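# Seat three plates in matching gray tray pockets

## Task

Place each of the three plates into the gray tray, fully seated in the pocket whose size fits it; each plate must stay there on its own, not held by the robot, and at the end both suction cups must be released and the arms moved away.

## Robot and tools

Robot: two arms, left_arm and right_arm, each ending in a vacuum suction cup instead of fingers. The controlled point of each arm is its cup point: the middle of the cup's rim when nothing touches it. The cup faces along that point's own +z axis. About 7 cm behind the rim the tool gets wider, with its body and wrist camera sticking out up to roughly 8 cm sideways, so keep that clearance from tray walls and other objects.

Frames: all reported positions share one world frame. Its origin sits on the table surface midway between the arms; +x points out across the table, +z points up, and left_arm is on the +y side. The names left and right do not refer to image sides. Reported cup-point positions may be slightly wrong, more so at long reach.

Command row: every moving call uses one flat list of 14 numbers covering both arms, even if only one moves. Order: left dx, dy, dz, rx, ry, rz, left suction, then right dx, dy, dz, rx, ry, rz, right suction. All values lie in [-1, 1]. The first six of each arm are an offset, not a pose: they describe where the cup point should go relative to its pose in the latest result that showed it (or, before any such result in the scene, and for later calls within one reply, relative to where it is when the action begins). Offsets are expressed in the cup point's own axes, not world axes. Scale: 1.0 equals 0.6 m for dx, dy, dz and 180 degrees for the rotation part; rx, ry, rz form a single rotation vector. Sending all zeros is not a pause: it pulls the arm back to the reference pose. To keep one arm still, send the offset back to its desired pose in the first call of a reply and zeros in later calls of that reply.

Suction value: +1 asks for full vacuum (about 55 kPa below ambient); smaller positive values ask for that fraction; 0.05 or less switches it off. It persists, so repeat an arm's current suction value to keep it unchanged; a 0 there releases.

Tools:
- execute_actions with "actions": an empty list just reports state; one item {"rows": [[14 numbers], ...], "steps": n} runs up to 15 control steps of 1/30 s each, one row per step, repeating the last row if rows run out (default 15 steps); each row is an offset from the same reference pose, not from the preceding row. A wait item {"steps": n} (up to 300) returns after n steps counted from the previous result, including your thinking time. Optional "pictures" true/false. A refused call does nothing.
- move with "target" (one 14-number row as above) drives both cup points in straight lines toward their targets, finishing together, over 0.5 to 10 s. "speed" is the top path speed in m/s, 0.002 to 0.5 (default 0.25), turning limited to twice that in rad/s. Optional "stop_force" in N, 13 to 80, shared by both arms: an arm stops when its wrist sensor feels that much extra push against its motion, then backs up two steps and holds. Use it only with slow moves and no rotation; omit it when lifting away from something the cup is pressing. The result line reports done, off_target, moving, held, contact or fault, plus limits such as paced or held, and each arm's remaining distance.
- wait with "seconds" (0 to 10) lets time pass with no new command.
- zoom_image with "camera" (cam_head_left, cam_head_right, cam_left_wrist, cam_right_wrist) and "region" [x0, y0, x1, y1] in pixels, top-left origin, at most 504 by 504, gives a closer look at the latest image.


Motion details: each step the commanded pose is clipped to 100 mm and 16 degrees from the measured pose; position wins over orientation if both are not reachable. Motion lags commands by about 0.17 s, so big moves may stop short; read the result and send the remainder.

Results: state line per arm with position (m), orientation quaternion wxyz and velocities; Wrist force and Wrist torque in the cup point's own axes (offset up to about 5.5 N, noise up to about 3.4 N, saturating near 100 N; pushing on a surface reads as force pointing back into the arm); suction_measured (vacuum reached) and part_present (1 above 0.50, back to 0 below 0.45); HELD marks steps not sent; a pose unreachable line names an arm whose command was altered; Hand target shows where each arm is being driven. Camera calibrations are given per camera and may differ slightly.

Gripping: with suction on, press the 29 mm rim flat onto a smooth face of the plate, fully sealed, away from edges or holes. A good seal reads within 0.15 of the command. The cup compresses up to about 10 mm under vacuum. To release, set the plate down resting on the tray, switch suction off, then lift at least 15 mm. If the cup seals on the table, turn suction off to free it.

Avoid: knocking anything off the table; collisions between arms; hard impacts or pressing targets past a firm contact (arms are stiff). A joint torque reaching its limit (shoulder 297, elbow 135, wrists 48.6 N m) or 150 N external force freezes that arm for 10 s. Holding loads heats motors; above 85 °C the arm is braked until cool, with a warning from 70 °C. Objects may occasionally be nudged by outside pushes.

Each tool is called as name([rows], argument=value, ...), one row to a line, values as JSON.

## Session

execute_actions(actions=[])

Scene clock: 0.00 s of 7200.00 s.
left_arm: end_effector_position=(+0.6022, +0.6431, +0.2275) suction_measured=0.00 part_present=0 end_effector_quat_wxyz=(-0.001, -0.254, +0.967, -0.000) end_effector_velocity=(+0.000, +0.000, -0.000) end_effector_angular_velocity=(-0.000, -0.001, +0.000) | right_arm: end_effector_position=(+0.5596, -0.6427, +0.2288) suction_measured=0.00 part_present=0 end_effector_quat_wxyz=(+0.002, +0.239, +0.971, +0.001) end_effector_velocity=(-0.001, -0.000, -0.001) end_effector_angular_velocity=(-0.001, +0.002, +0.000)
Joint positions: left_arm=[-0.281 -1.555  2.143 -2.158 -1.572  2.337] | right_arm=[-0.282 -1.557  2.143 -2.16  -1.569 -2.9  ]
Joint velocities: left_arm=[ 0.     0.    -0.    -0.001 -0.     0.   ] | right_arm=[ 0.     0.     0.001  0.    -0.001 -0.   ]
Motor temperatures (°C, as the motors report them): left_arm=[22 26 24 29 29 29] | right_arm=[25 23 24 29 30 30]
Wrist force (N, on the end effector, along its own x y z axes, offset not removed): no reading
Wrist torque (N m, same axes, about the end effector's origin, offset not removed): no reading
Hand target (left_arm): +0.602, +0.643, +0.227; -0.001, -0.254, +0.967, -0.000
Hand target (right_arm): +0.560, -0.643, +0.229; +0.002, +0.239, +0.971, +0.001

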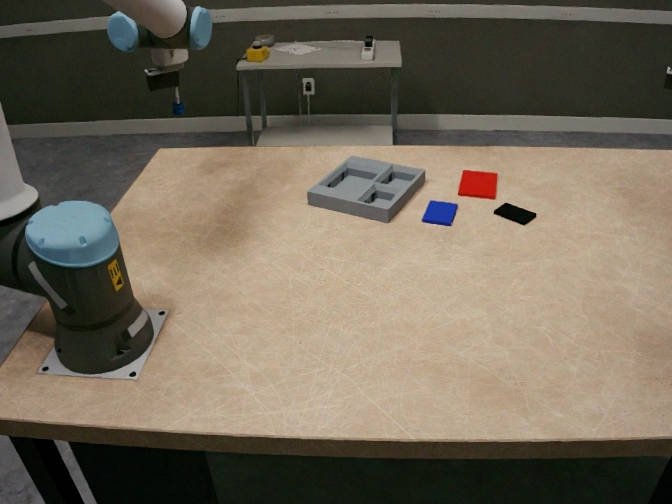

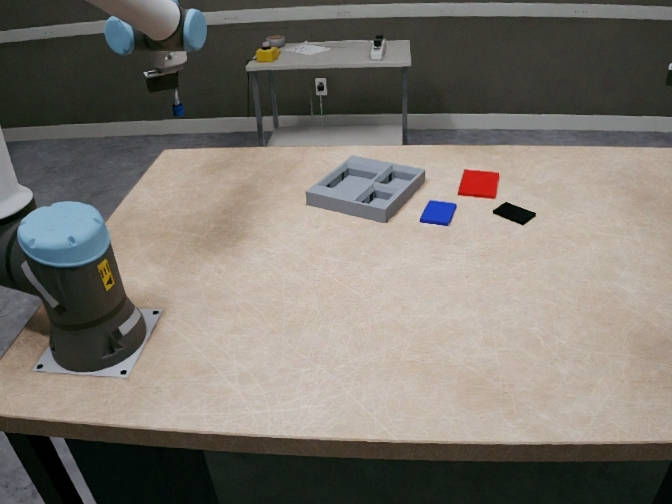

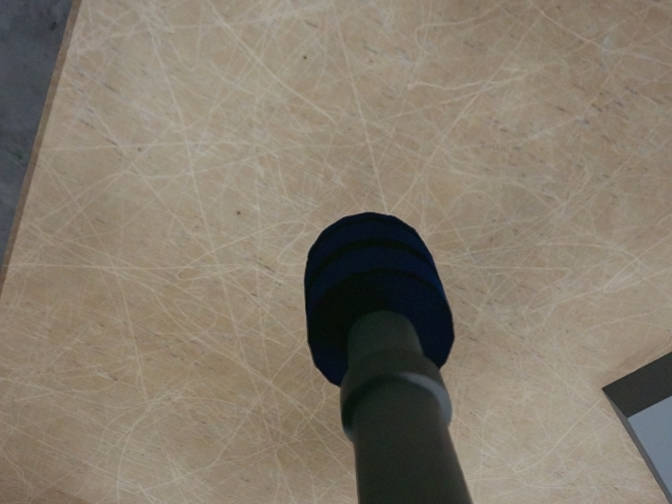

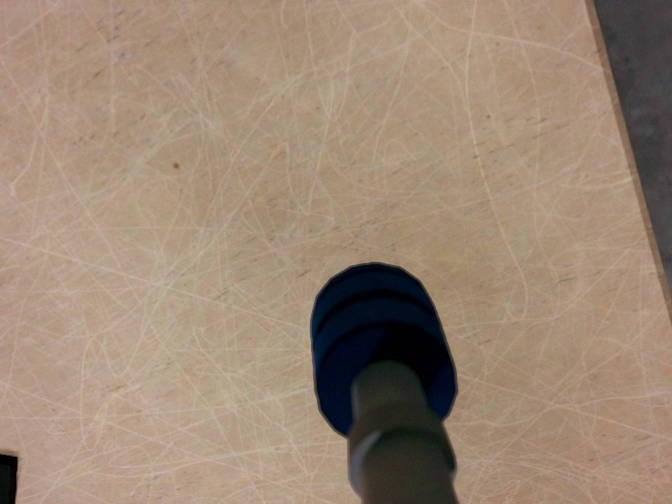

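zoom_image(camera="cam_head_left", region=[290, 140, 550, 240])

Region (290, 140, 550, 240) of cam_head_left's 672x504 image, scaled by 1.938, with more detail than that image has; it fills the top 194 rows of this view, and the rest is white.

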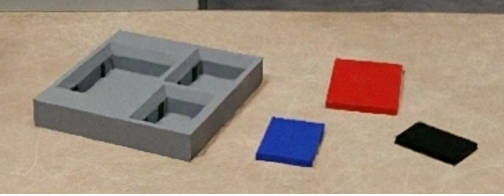

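move(target=[0,0,0,0,0,0,0,0.487,0.893,-0.25,0,0,-0.154,0], speed=0.3)

Scene clock: 12.67 s of 7200.00 s.
left_arm: end_effector_position=(+0.6022, +0.6431, +0.2275) suction_measured=0.00 part_present=0 end_effector_quat_wxyz=(-0.001, -0.254, +0.967, -0.000) end_effector_velocity=(-0.001, +0.000, -0.001) end_effector_angular_velocity=(+0.000, +0.003, +0.000) | right_arm: end_effector_position=(+0.5498, -0.0321, +0.3789) suction_measured=0.00 part_present=0 end_effector_quat_wxyz=(+0.001, -0.000, +1.000, +0.002) end_effector_velocity=(+0.001, +0.002, +0.001) end_effector_angular_velocity=(+0.000, +0.000, +0.001)
Joint positions: left_arm=[-0.281 -1.555  2.143 -2.158 -1.572  2.337] | right_arm=[ 0.559 -1.249  1.486 -1.812 -1.569 -2.543]
Joint velocities: left_arm=[ 0.     0.     0.     0.002 -0.001  0.   ] | right_arm=[ 0.002  0.003 -0.006  0.003  0.     0.001]
Motor temperatures (°C, as the motors report them): left_arm=[22 26 24 29 29 29] | right_arm=[25 23 24 29 30 30]
Wrist force (N, on the end effector, along its own x y z axes, offset not removed): left_arm=[-6.4 1.1 -3.2] | right_arm=[-2.7 1.3 1.5]
Wrist torque (N m, same axes, about the end effector's origin, offset not removed): left_arm=[0.21 0.72 0.00] | right_arm=[0.25 0.46 -0.13]
Hand target (left_arm): +0.602, +0.643, +0.227; -0.001, -0.254, +0.967, -0.000
Hand target (right_arm): +0.550, -0.032, +0.379; +0.001, -0.000, +1.000, +0.002
Off the commanded pose (left_arm): 0.000 m, 0 deg.
Off the commanded pose (right_arm): 0.001 m, 0 deg.
After step 90, 6.90 s passed at rest.
move: done
camera_calibration (this result's frames):
cam_left_wrist: T_world_to_cam=[[0.484463, -0.874717, 0.0128391, 0.278708], [-0.81157, -0.443913, 0.379862, 0.693514], [-0.326573, -0.194449, -0.924954, 0.631022], [0, 0, 0, 1]] pos_world=[0.633886, 0.674352, 0.316648]
cam_right_wrist: T_world_to_cam=[[0.0364131, -0.999334, -0.00254245, -0.040168], [-0.954636, -0.0355366, 0.295646, 0.428129], [-0.295539, -0.00833825, -0.955294, 0.623246], [0, 0, 0, 1]] pos_world=[0.594363, -0.0197303, 0.468707]

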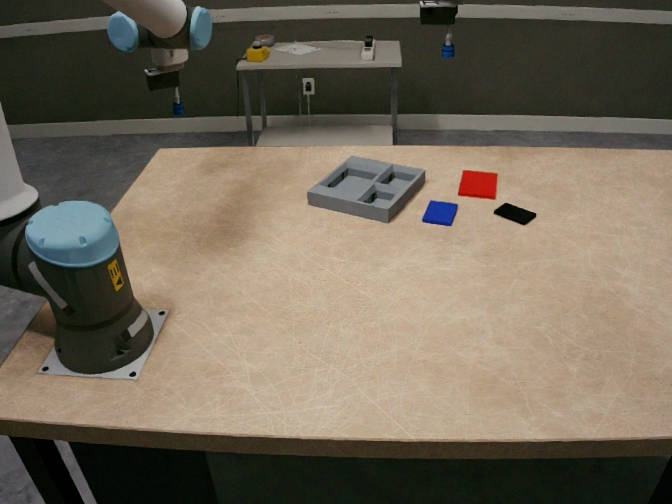

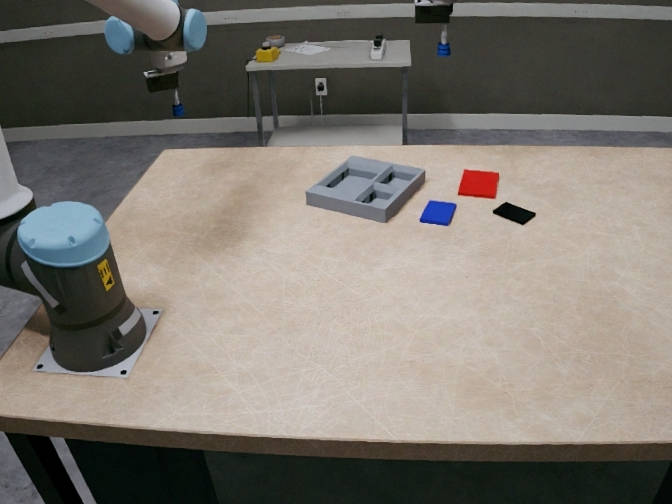

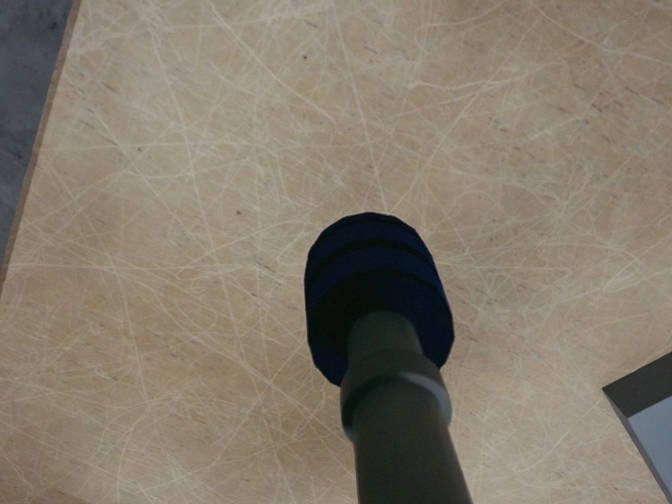

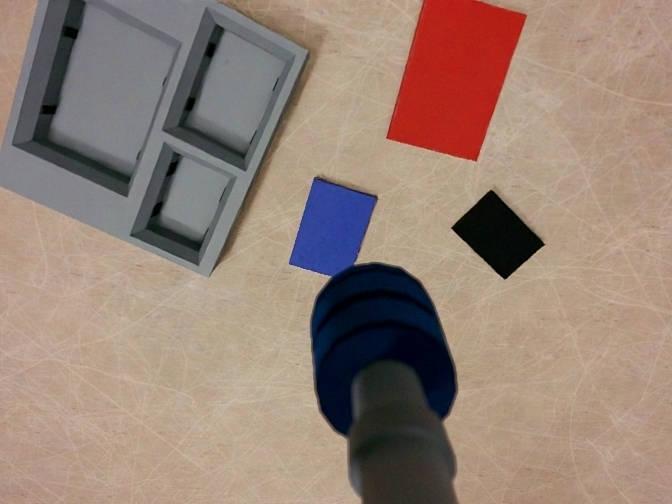

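move(target=[0,0,0,0,0,0,0,-0.2,0.2,0,0,0,0,0])

zoom_image(camera="cam_right_wrist", region=[60, 0, 460, 400])

Scene clock: 18.83 s of 7200.00 s.
left_arm: end_effector_position=(+0.6022, +0.6431, +0.2275) suction_measured=0.00 part_present=0 end_effector_quat_wxyz=(-0.001, -0.254, +0.967, -0.000) end_effector_velocity=(+0.000, -0.000, -0.000) end_effector_angular_velocity=(+0.000, +0.000, +0.000) | right_arm: end_effector_position=(+0.6696, +0.0876, +0.3791) suction_measured=0.00 part_present=0 end_effector_quat_wxyz=(+0.001, -0.000, +1.000, +0.002) end_effector_velocity=(+0.001, +0.001, -0.001) end_effector_angular_velocity=(-0.002, +0.002, -0.000)
Joint positions: left_arm=[-0.281 -1.555  2.143 -2.158 -1.572  2.337] | right_arm=[ 0.589 -0.957  1.052 -1.669 -1.569 -2.513]
Joint velocities: left_arm=[-0.     0.001 -0.     0.     0.    -0.   ] | right_arm=[ 0.     0.004 -0.006  0.004 -0.001  0.001]
Motor temperatures (°C, as the motors report them): left_arm=[22 26 24 29 29 29] | right_arm=[25 23 24 29 30 30]
Wrist force (N, on the end effector, along its own x y z axes, offset not removed): left_arm=[-4.8 -0.9 2.2] | right_arm=[-3.0 -1.9 -0.8]
Wrist torque (N m, same axes, about the end effector's origin, offset not removed): left_arm=[0.07 0.56 -0.03] | right_arm=[-0.17 0.48 -0.17]
Hand target (left_arm): +0.602, +0.643, +0.227; -0.001, -0.254, +0.967, -0.000
Hand target (right_arm): +0.670, +0.088, +0.379; +0.001, -0.000, +1.000, +0.002
Off the commanded pose (left_arm): 0.000 m, 0 deg.
Off the commanded pose (right_arm): 0.001 m, 0 deg.
After step 90, 1.80 s passed at rest.
move: done
camera_calibration (this result's frames):
cam_left_wrist: T_world_to_cam=[[0.484463, -0.874718, 0.0128392, 0.278708], [-0.81157, -0.443913, 0.379862, 0.693514], [-0.326573, -0.194449, -0.924954, 0.631022], [0, 0, 0, 1]] pos_world=[0.633886, 0.674352, 0.316648]
cam_right_wrist: T_world_to_cam=[[0.0364179, -0.999333, -0.00270925, 0.0751658], [-0.95464, -0.0355907, 0.295629, 0.546759], [-0.295528, -0.00817985, -0.955299, 0.659775], [0, 0, 0, 1]] pos_world=[0.714202, 0.099972, 0.468848]

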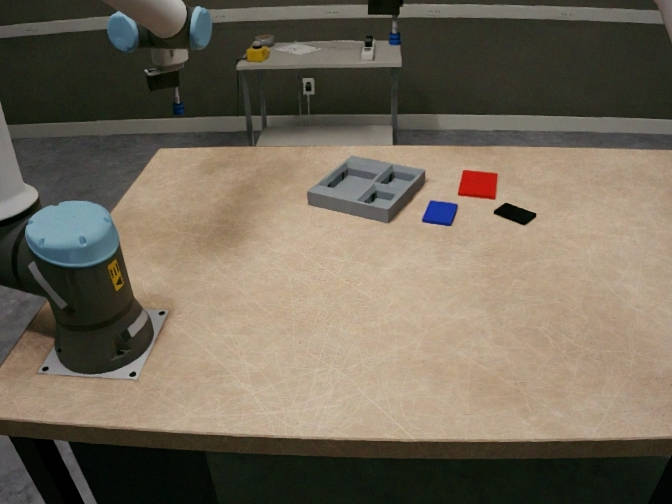

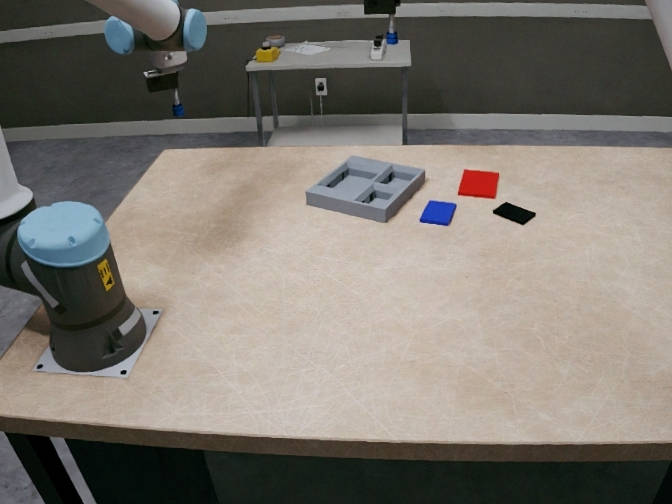

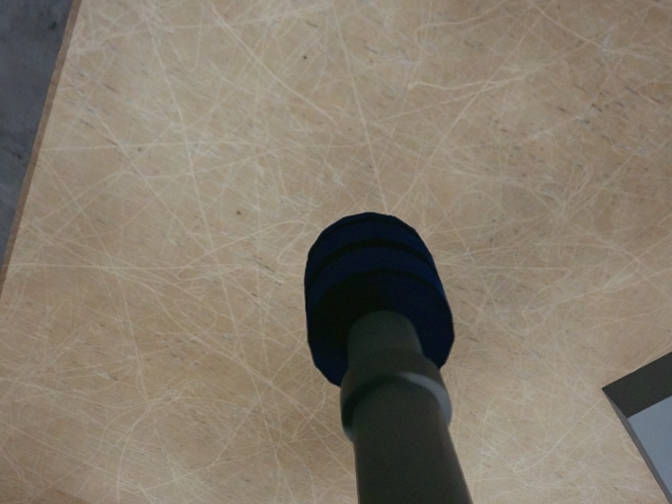

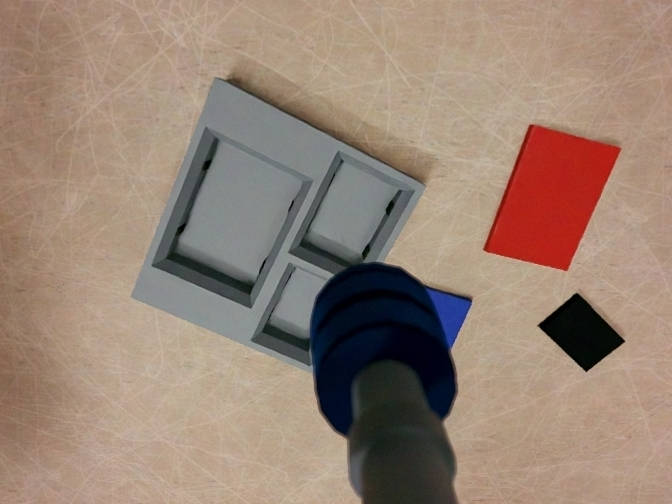

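Region (60, 0, 460, 400) of cam_right_wrist's 672x504 image, scaled by 1.260, with more detail than that image has.

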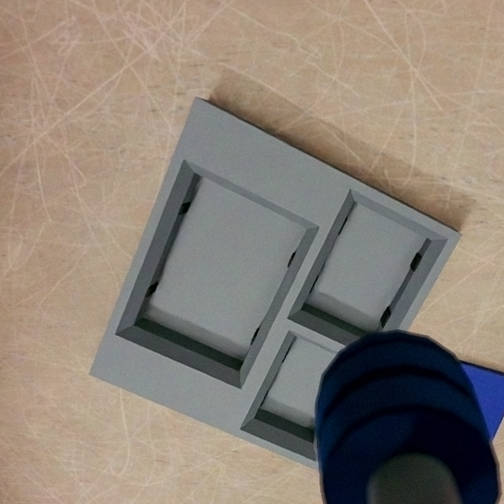

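move(target=[0,0,0,0,0,0,0,0.049,-0.368,0.4,0,0,0.0644,0])

Scene clock: 32.50 s of 7200.00 s.
left_arm: end_effector_position=(+0.6022, +0.6431, +0.2275) suction_measured=0.00 part_present=0 end_effector_quat_wxyz=(-0.001, -0.254, +0.967, -0.000) end_effector_velocity=(+0.000, +0.000, -0.000) end_effector_angular_velocity=(+0.001, -0.001, -0.000) | right_arm: end_effector_position=(+0.6406, -0.1328, +0.1391) suction_measured=0.00 part_present=0 end_effector_quat_wxyz=(+0.001, +0.101, +0.995, +0.002) end_effector_velocity=(+0.000, -0.002, -0.002) end_effector_angular_velocity=(-0.001, -0.001, -0.001)
Joint positions: left_arm=[-0.281 -1.555  2.143 -2.158 -1.572  2.337] | right_arm=[ 0.407 -1.082  1.707 -2.199 -1.569 -2.493]
Joint velocities: left_arm=[-0.    -0.     0.    -0.001  0.001 -0.   ] | right_arm=[-0.002  0.001  0.003 -0.004 -0.001 -0.001]
Motor temperatures (°C, as the motors report them): left_arm=[22 26 24 29 29 29] | right_arm=[25 23 24 29 30 30]
Wrist force (N, on the end effector, along its own x y z axes, offset not removed): left_arm=[0.9 -0.8 -1.3] | right_arm=[0.0 -0.6 -0.3]
Wrist torque (N m, same axes, about the end effector's origin, offset not removed): left_arm=[0.03 -0.29 -0.17] | right_arm=[0.02 0.17 -0.10]
Hand target (left_arm): +0.602, +0.643, +0.227; -0.001, -0.254, +0.967, -0.000
Hand target (right_arm): +0.641, -0.133, +0.139; +0.001, +0.101, +0.995, +0.002
Off the commanded pose (left_arm): 0.000 m, 0 deg.
Off the commanded pose (right_arm): 0.001 m, 0 deg.
After step 90, 8.73 s passed at rest.
move: done
camera_calibration (this result's frames):
cam_left_wrist: T_world_to_cam=[[0.484463, -0.874718, 0.0128392, 0.278708], [-0.81157, -0.443913, 0.379862, 0.693514], [-0.326573, -0.194449, -0.924954, 0.631022], [0, 0, 0, 1]] pos_world=[0.633886, 0.674352, 0.316648]
cam_right_wrist: T_world_to_cam=[[-0.164984, -0.986292, -0.0028223, -0.0139362], [-0.942339, 0.156786, 0.295662, 0.599853], [-0.291167, 0.0514392, -0.955288, 0.425335], [0, 0, 0, 1]] pos_world=[0.686809, -0.129672, 0.228924]

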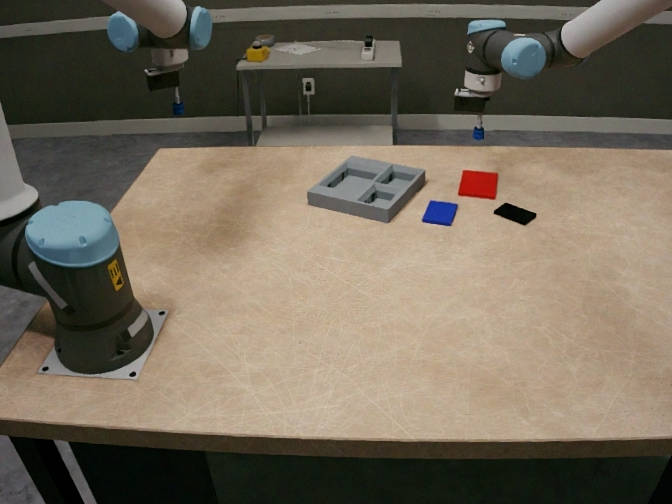

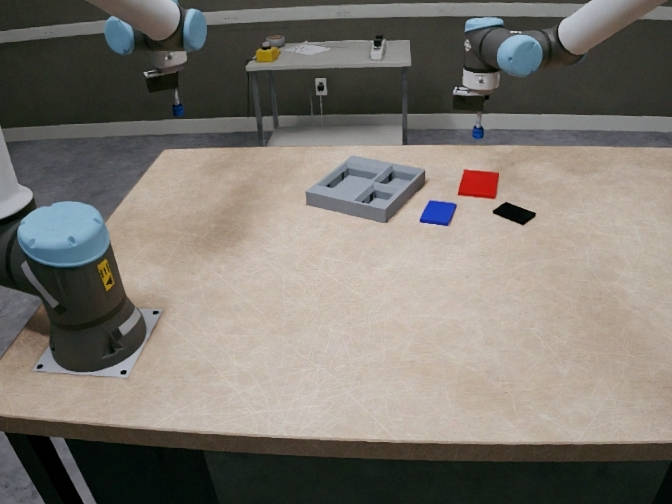

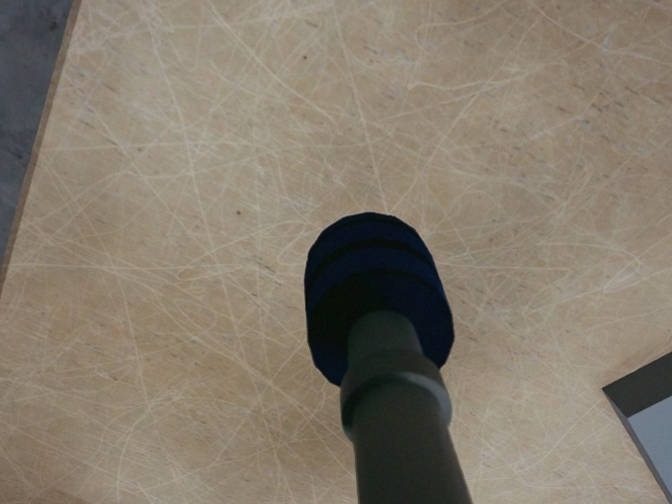

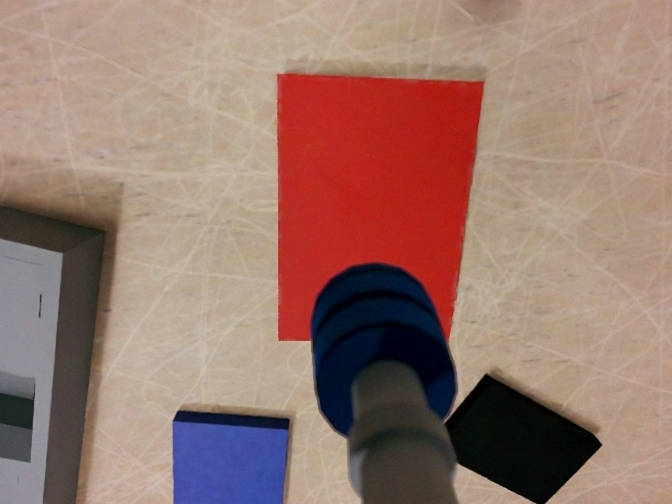

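move(target=[0,0,0,0,0,0,0,0.008,-0.012,0.185,0,0,0,0], speed=0.15)

move(target=[0,0,0,0,0,0,0,0,0,0.045,0,0,0,1], speed=0.008, stop_force=13)

Scene clock: 40.30 s of 7200.00 s.
left_arm: end_effector_position=(+0.6022, +0.6431, +0.2275) suction_measured=0.00 part_present=0 end_effector_quat_wxyz=(-0.001, -0.254, +0.967, -0.000) end_effector_velocity=(+0.000, -0.000, -0.000) end_effector_angular_velocity=(-0.001, -0.000, -0.000) | right_arm: end_effector_position=(+0.6346, -0.1388, +0.0283) suction_measured=0.00 part_present=0 end_effector_quat_wxyz=(+0.001, +0.101, +0.995, +0.002) end_effector_velocity=(-0.001, -0.000, -0.003) end_effector_angular_velocity=(-0.000, +0.001, +0.000)
Joint positions: left_arm=[-0.281 -1.555  2.143 -2.158 -1.572  2.337] | right_arm=[ 0.403 -0.973  1.774 -2.375 -1.569 -2.496]
Joint velocities: left_arm=[-0.     0.    -0.    -0.001 -0.001 -0.   ] | right_arm=[ 0.     0.003  0.002 -0.004  0.    -0.   ]
Motor temperatures (°C, as the motors report them): left_arm=[22 26 24 29 29 29] | right_arm=[25 23 24 29 30 30]
Wrist force (N, on the end effector, along its own x y z axes, offset not removed): left_arm=[-6.0 -1.2 0.5] | right_arm=[-2.0 -0.7 -0.3]
Wrist torque (N m, same axes, about the end effector's origin, offset not removed): left_arm=[-0.12 0.67 -0.05] | right_arm=[-0.02 0.47 -0.16]
Hand target (left_arm): +0.602, +0.643, +0.227; -0.001, -0.254, +0.967, -0.000
Hand target (right_arm): +0.635, -0.139, +0.028; +0.001, +0.101, +0.995, +0.002
Off the commanded pose (left_arm): 0.000 m, 0 deg.
Off the commanded pose (right_arm): 0.000 m, 0 deg.
After step 90, 3.53 s passed at rest.
move: done
camera_calibration (this result's frames):
cam_left_wrist: T_world_to_cam=[[0.484463, -0.874718, 0.0128391, 0.278708], [-0.81157, -0.443913, 0.379862, 0.693514], [-0.326573, -0.194449, -0.924954, 0.631022], [0, 0, 0, 1]] pos_world=[0.633886, 0.674352, 0.316648]
cam_right_wrist: T_world_to_cam=[[-0.164984, -0.986292, -0.00282216, -0.0211549], [-0.942337, 0.156785, 0.295666, 0.627917], [-0.291171, 0.0514396, -0.955287, 0.318044], [0, 0, 0, 1]] pos_world=[0.680824, -0.135673, 0.11811]

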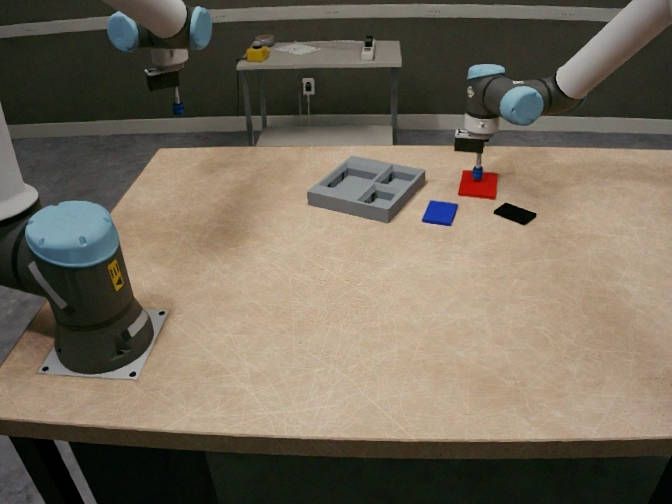

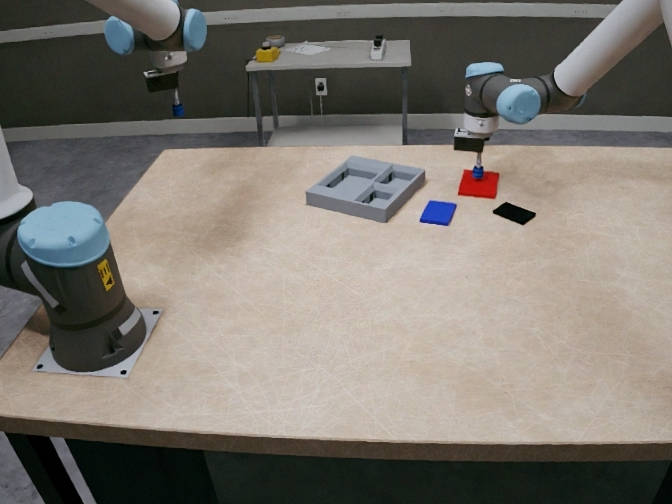

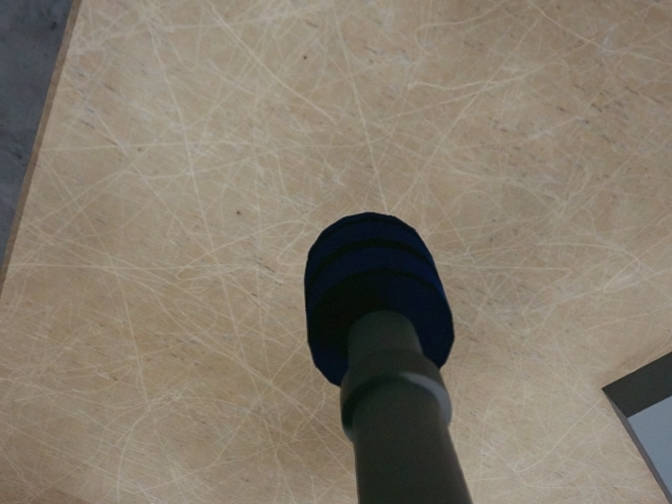

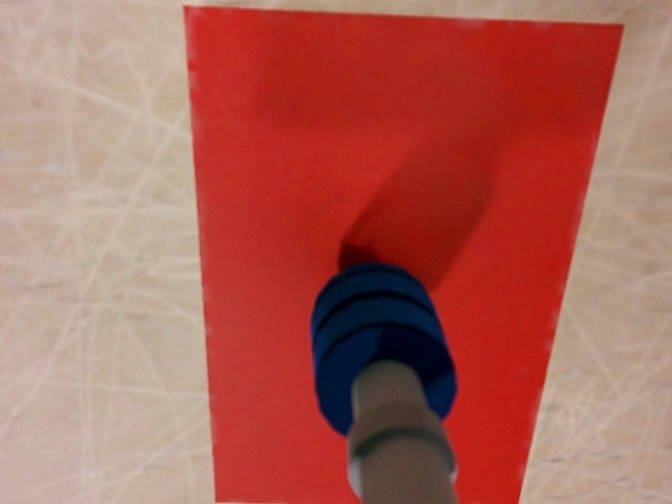

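Scene clock: 43.93 s of 7200.00 s.
left_arm: end_effector_position=(+0.6022, +0.6431, +0.2275) suction_measured=0.00 part_present=0 end_effector_quat_wxyz=(-0.001, -0.254, +0.967, -0.000) end_effector_velocity=(-0.001, +0.000, -0.001) end_effector_angular_velocity=(+0.001, +0.003, -0.000) | right_arm: end_effector_position=(+0.6348, -0.1388, +0.0025) suction_measured=0.99 part_present=1 end_effector_quat_wxyz=(+0.001, +0.101, +0.995, +0.002) end_effector_velocity=(-0.002, -0.001, +0.000) end_effector_angular_velocity=(-0.002, +0.004, -0.000)
Joint positions: left_arm=[-0.281 -1.555  2.143 -2.158 -1.572  2.337] | right_arm=[ 0.403 -0.941  1.78  -2.413 -1.569 -2.496]
Joint velocities: left_arm=[-0.     0.     0.     0.003 -0.     0.   ] | right_arm=[-0.    -0.002  0.001  0.005  0.     0.   ]
Motor temperatures (°C, as the motors report them): left_arm=[22 26 24 29 29 29] | right_arm=[25 23 24 29 30 30]
Wrist force (N, on the end effector, along its own x y z axes, offset not removed): left_arm=[-1.9 -1.0 -2.3] | right_arm=[-1.1 -0.4 -23.2]
Wrist torque (N m, same axes, about the end effector's origin, offset not removed): left_arm=[-0.12 0.10 0.07] | right_arm=[0.06 0.28 -0.11]
Hand target (left_arm): +0.602, +0.643, +0.227; -0.001, -0.254, +0.967, -0.000
Hand target (right_arm): +0.635, -0.139, +0.003; +0.001, +0.101, +0.995, +0.002
Off the commanded pose (left_arm): 0.000 m, 0 deg.
Off the commanded pose (right_arm): 0.001 m, 0 deg.
move: contact (right_arm)
camera_calibration (this result's frames):
cam_left_wrist: T_world_to_cam=[[0.484463, -0.874718, 0.0128393, 0.278708], [-0.81157, -0.443913, 0.379862, 0.693514], [-0.326573, -0.194449, -0.924954, 0.631022], [0, 0, 0, 1]] pos_world=[0.633886, 0.674352, 0.316648]
cam_right_wrist: T_world_to_cam=[[-0.164983, -0.986292, -0.00296513, -0.0211534], [-0.942404, 0.156753, 0.295471, 0.635709], [-0.290956, 0.0515419, -0.955347, 0.293238], [0, 0, 0, 1]] pos_world=[0.680924, -0.135627, 0.0922481]

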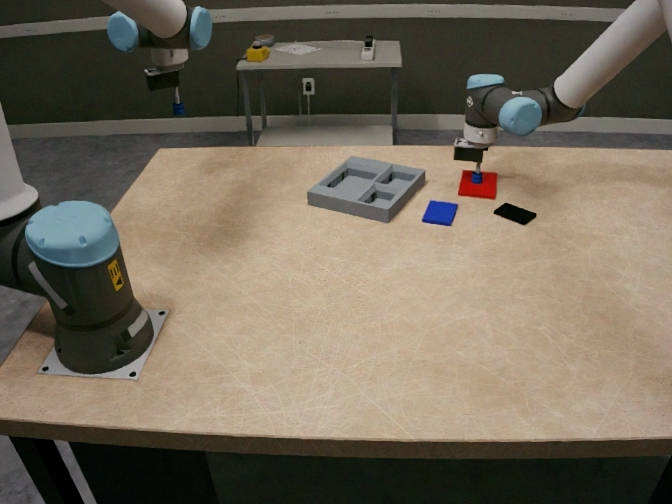

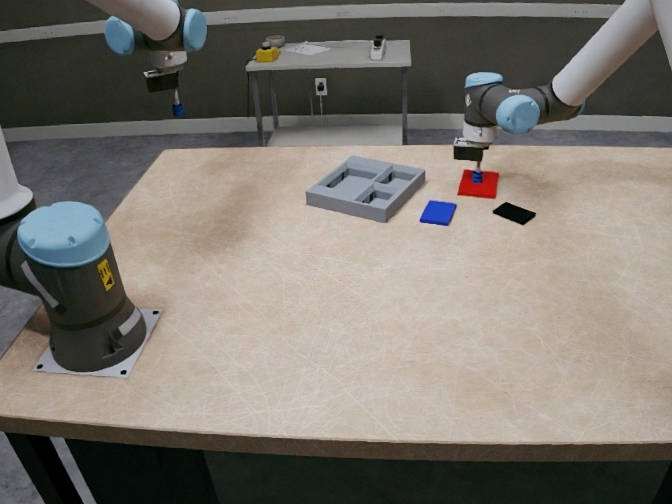

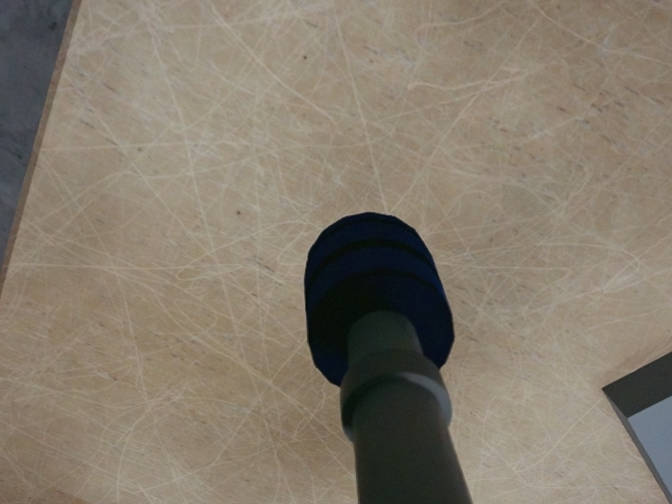

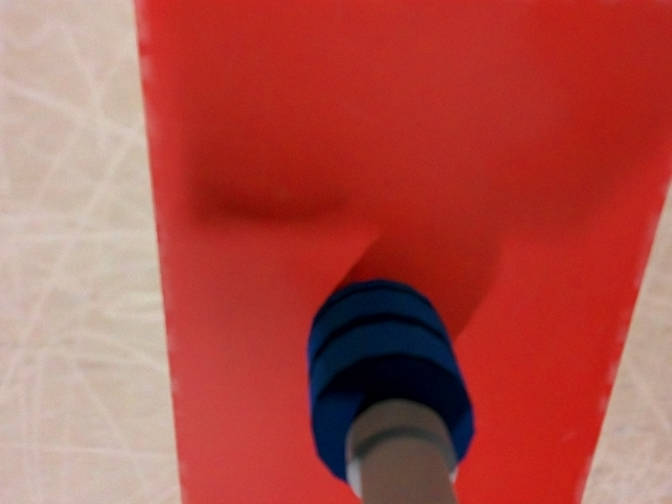

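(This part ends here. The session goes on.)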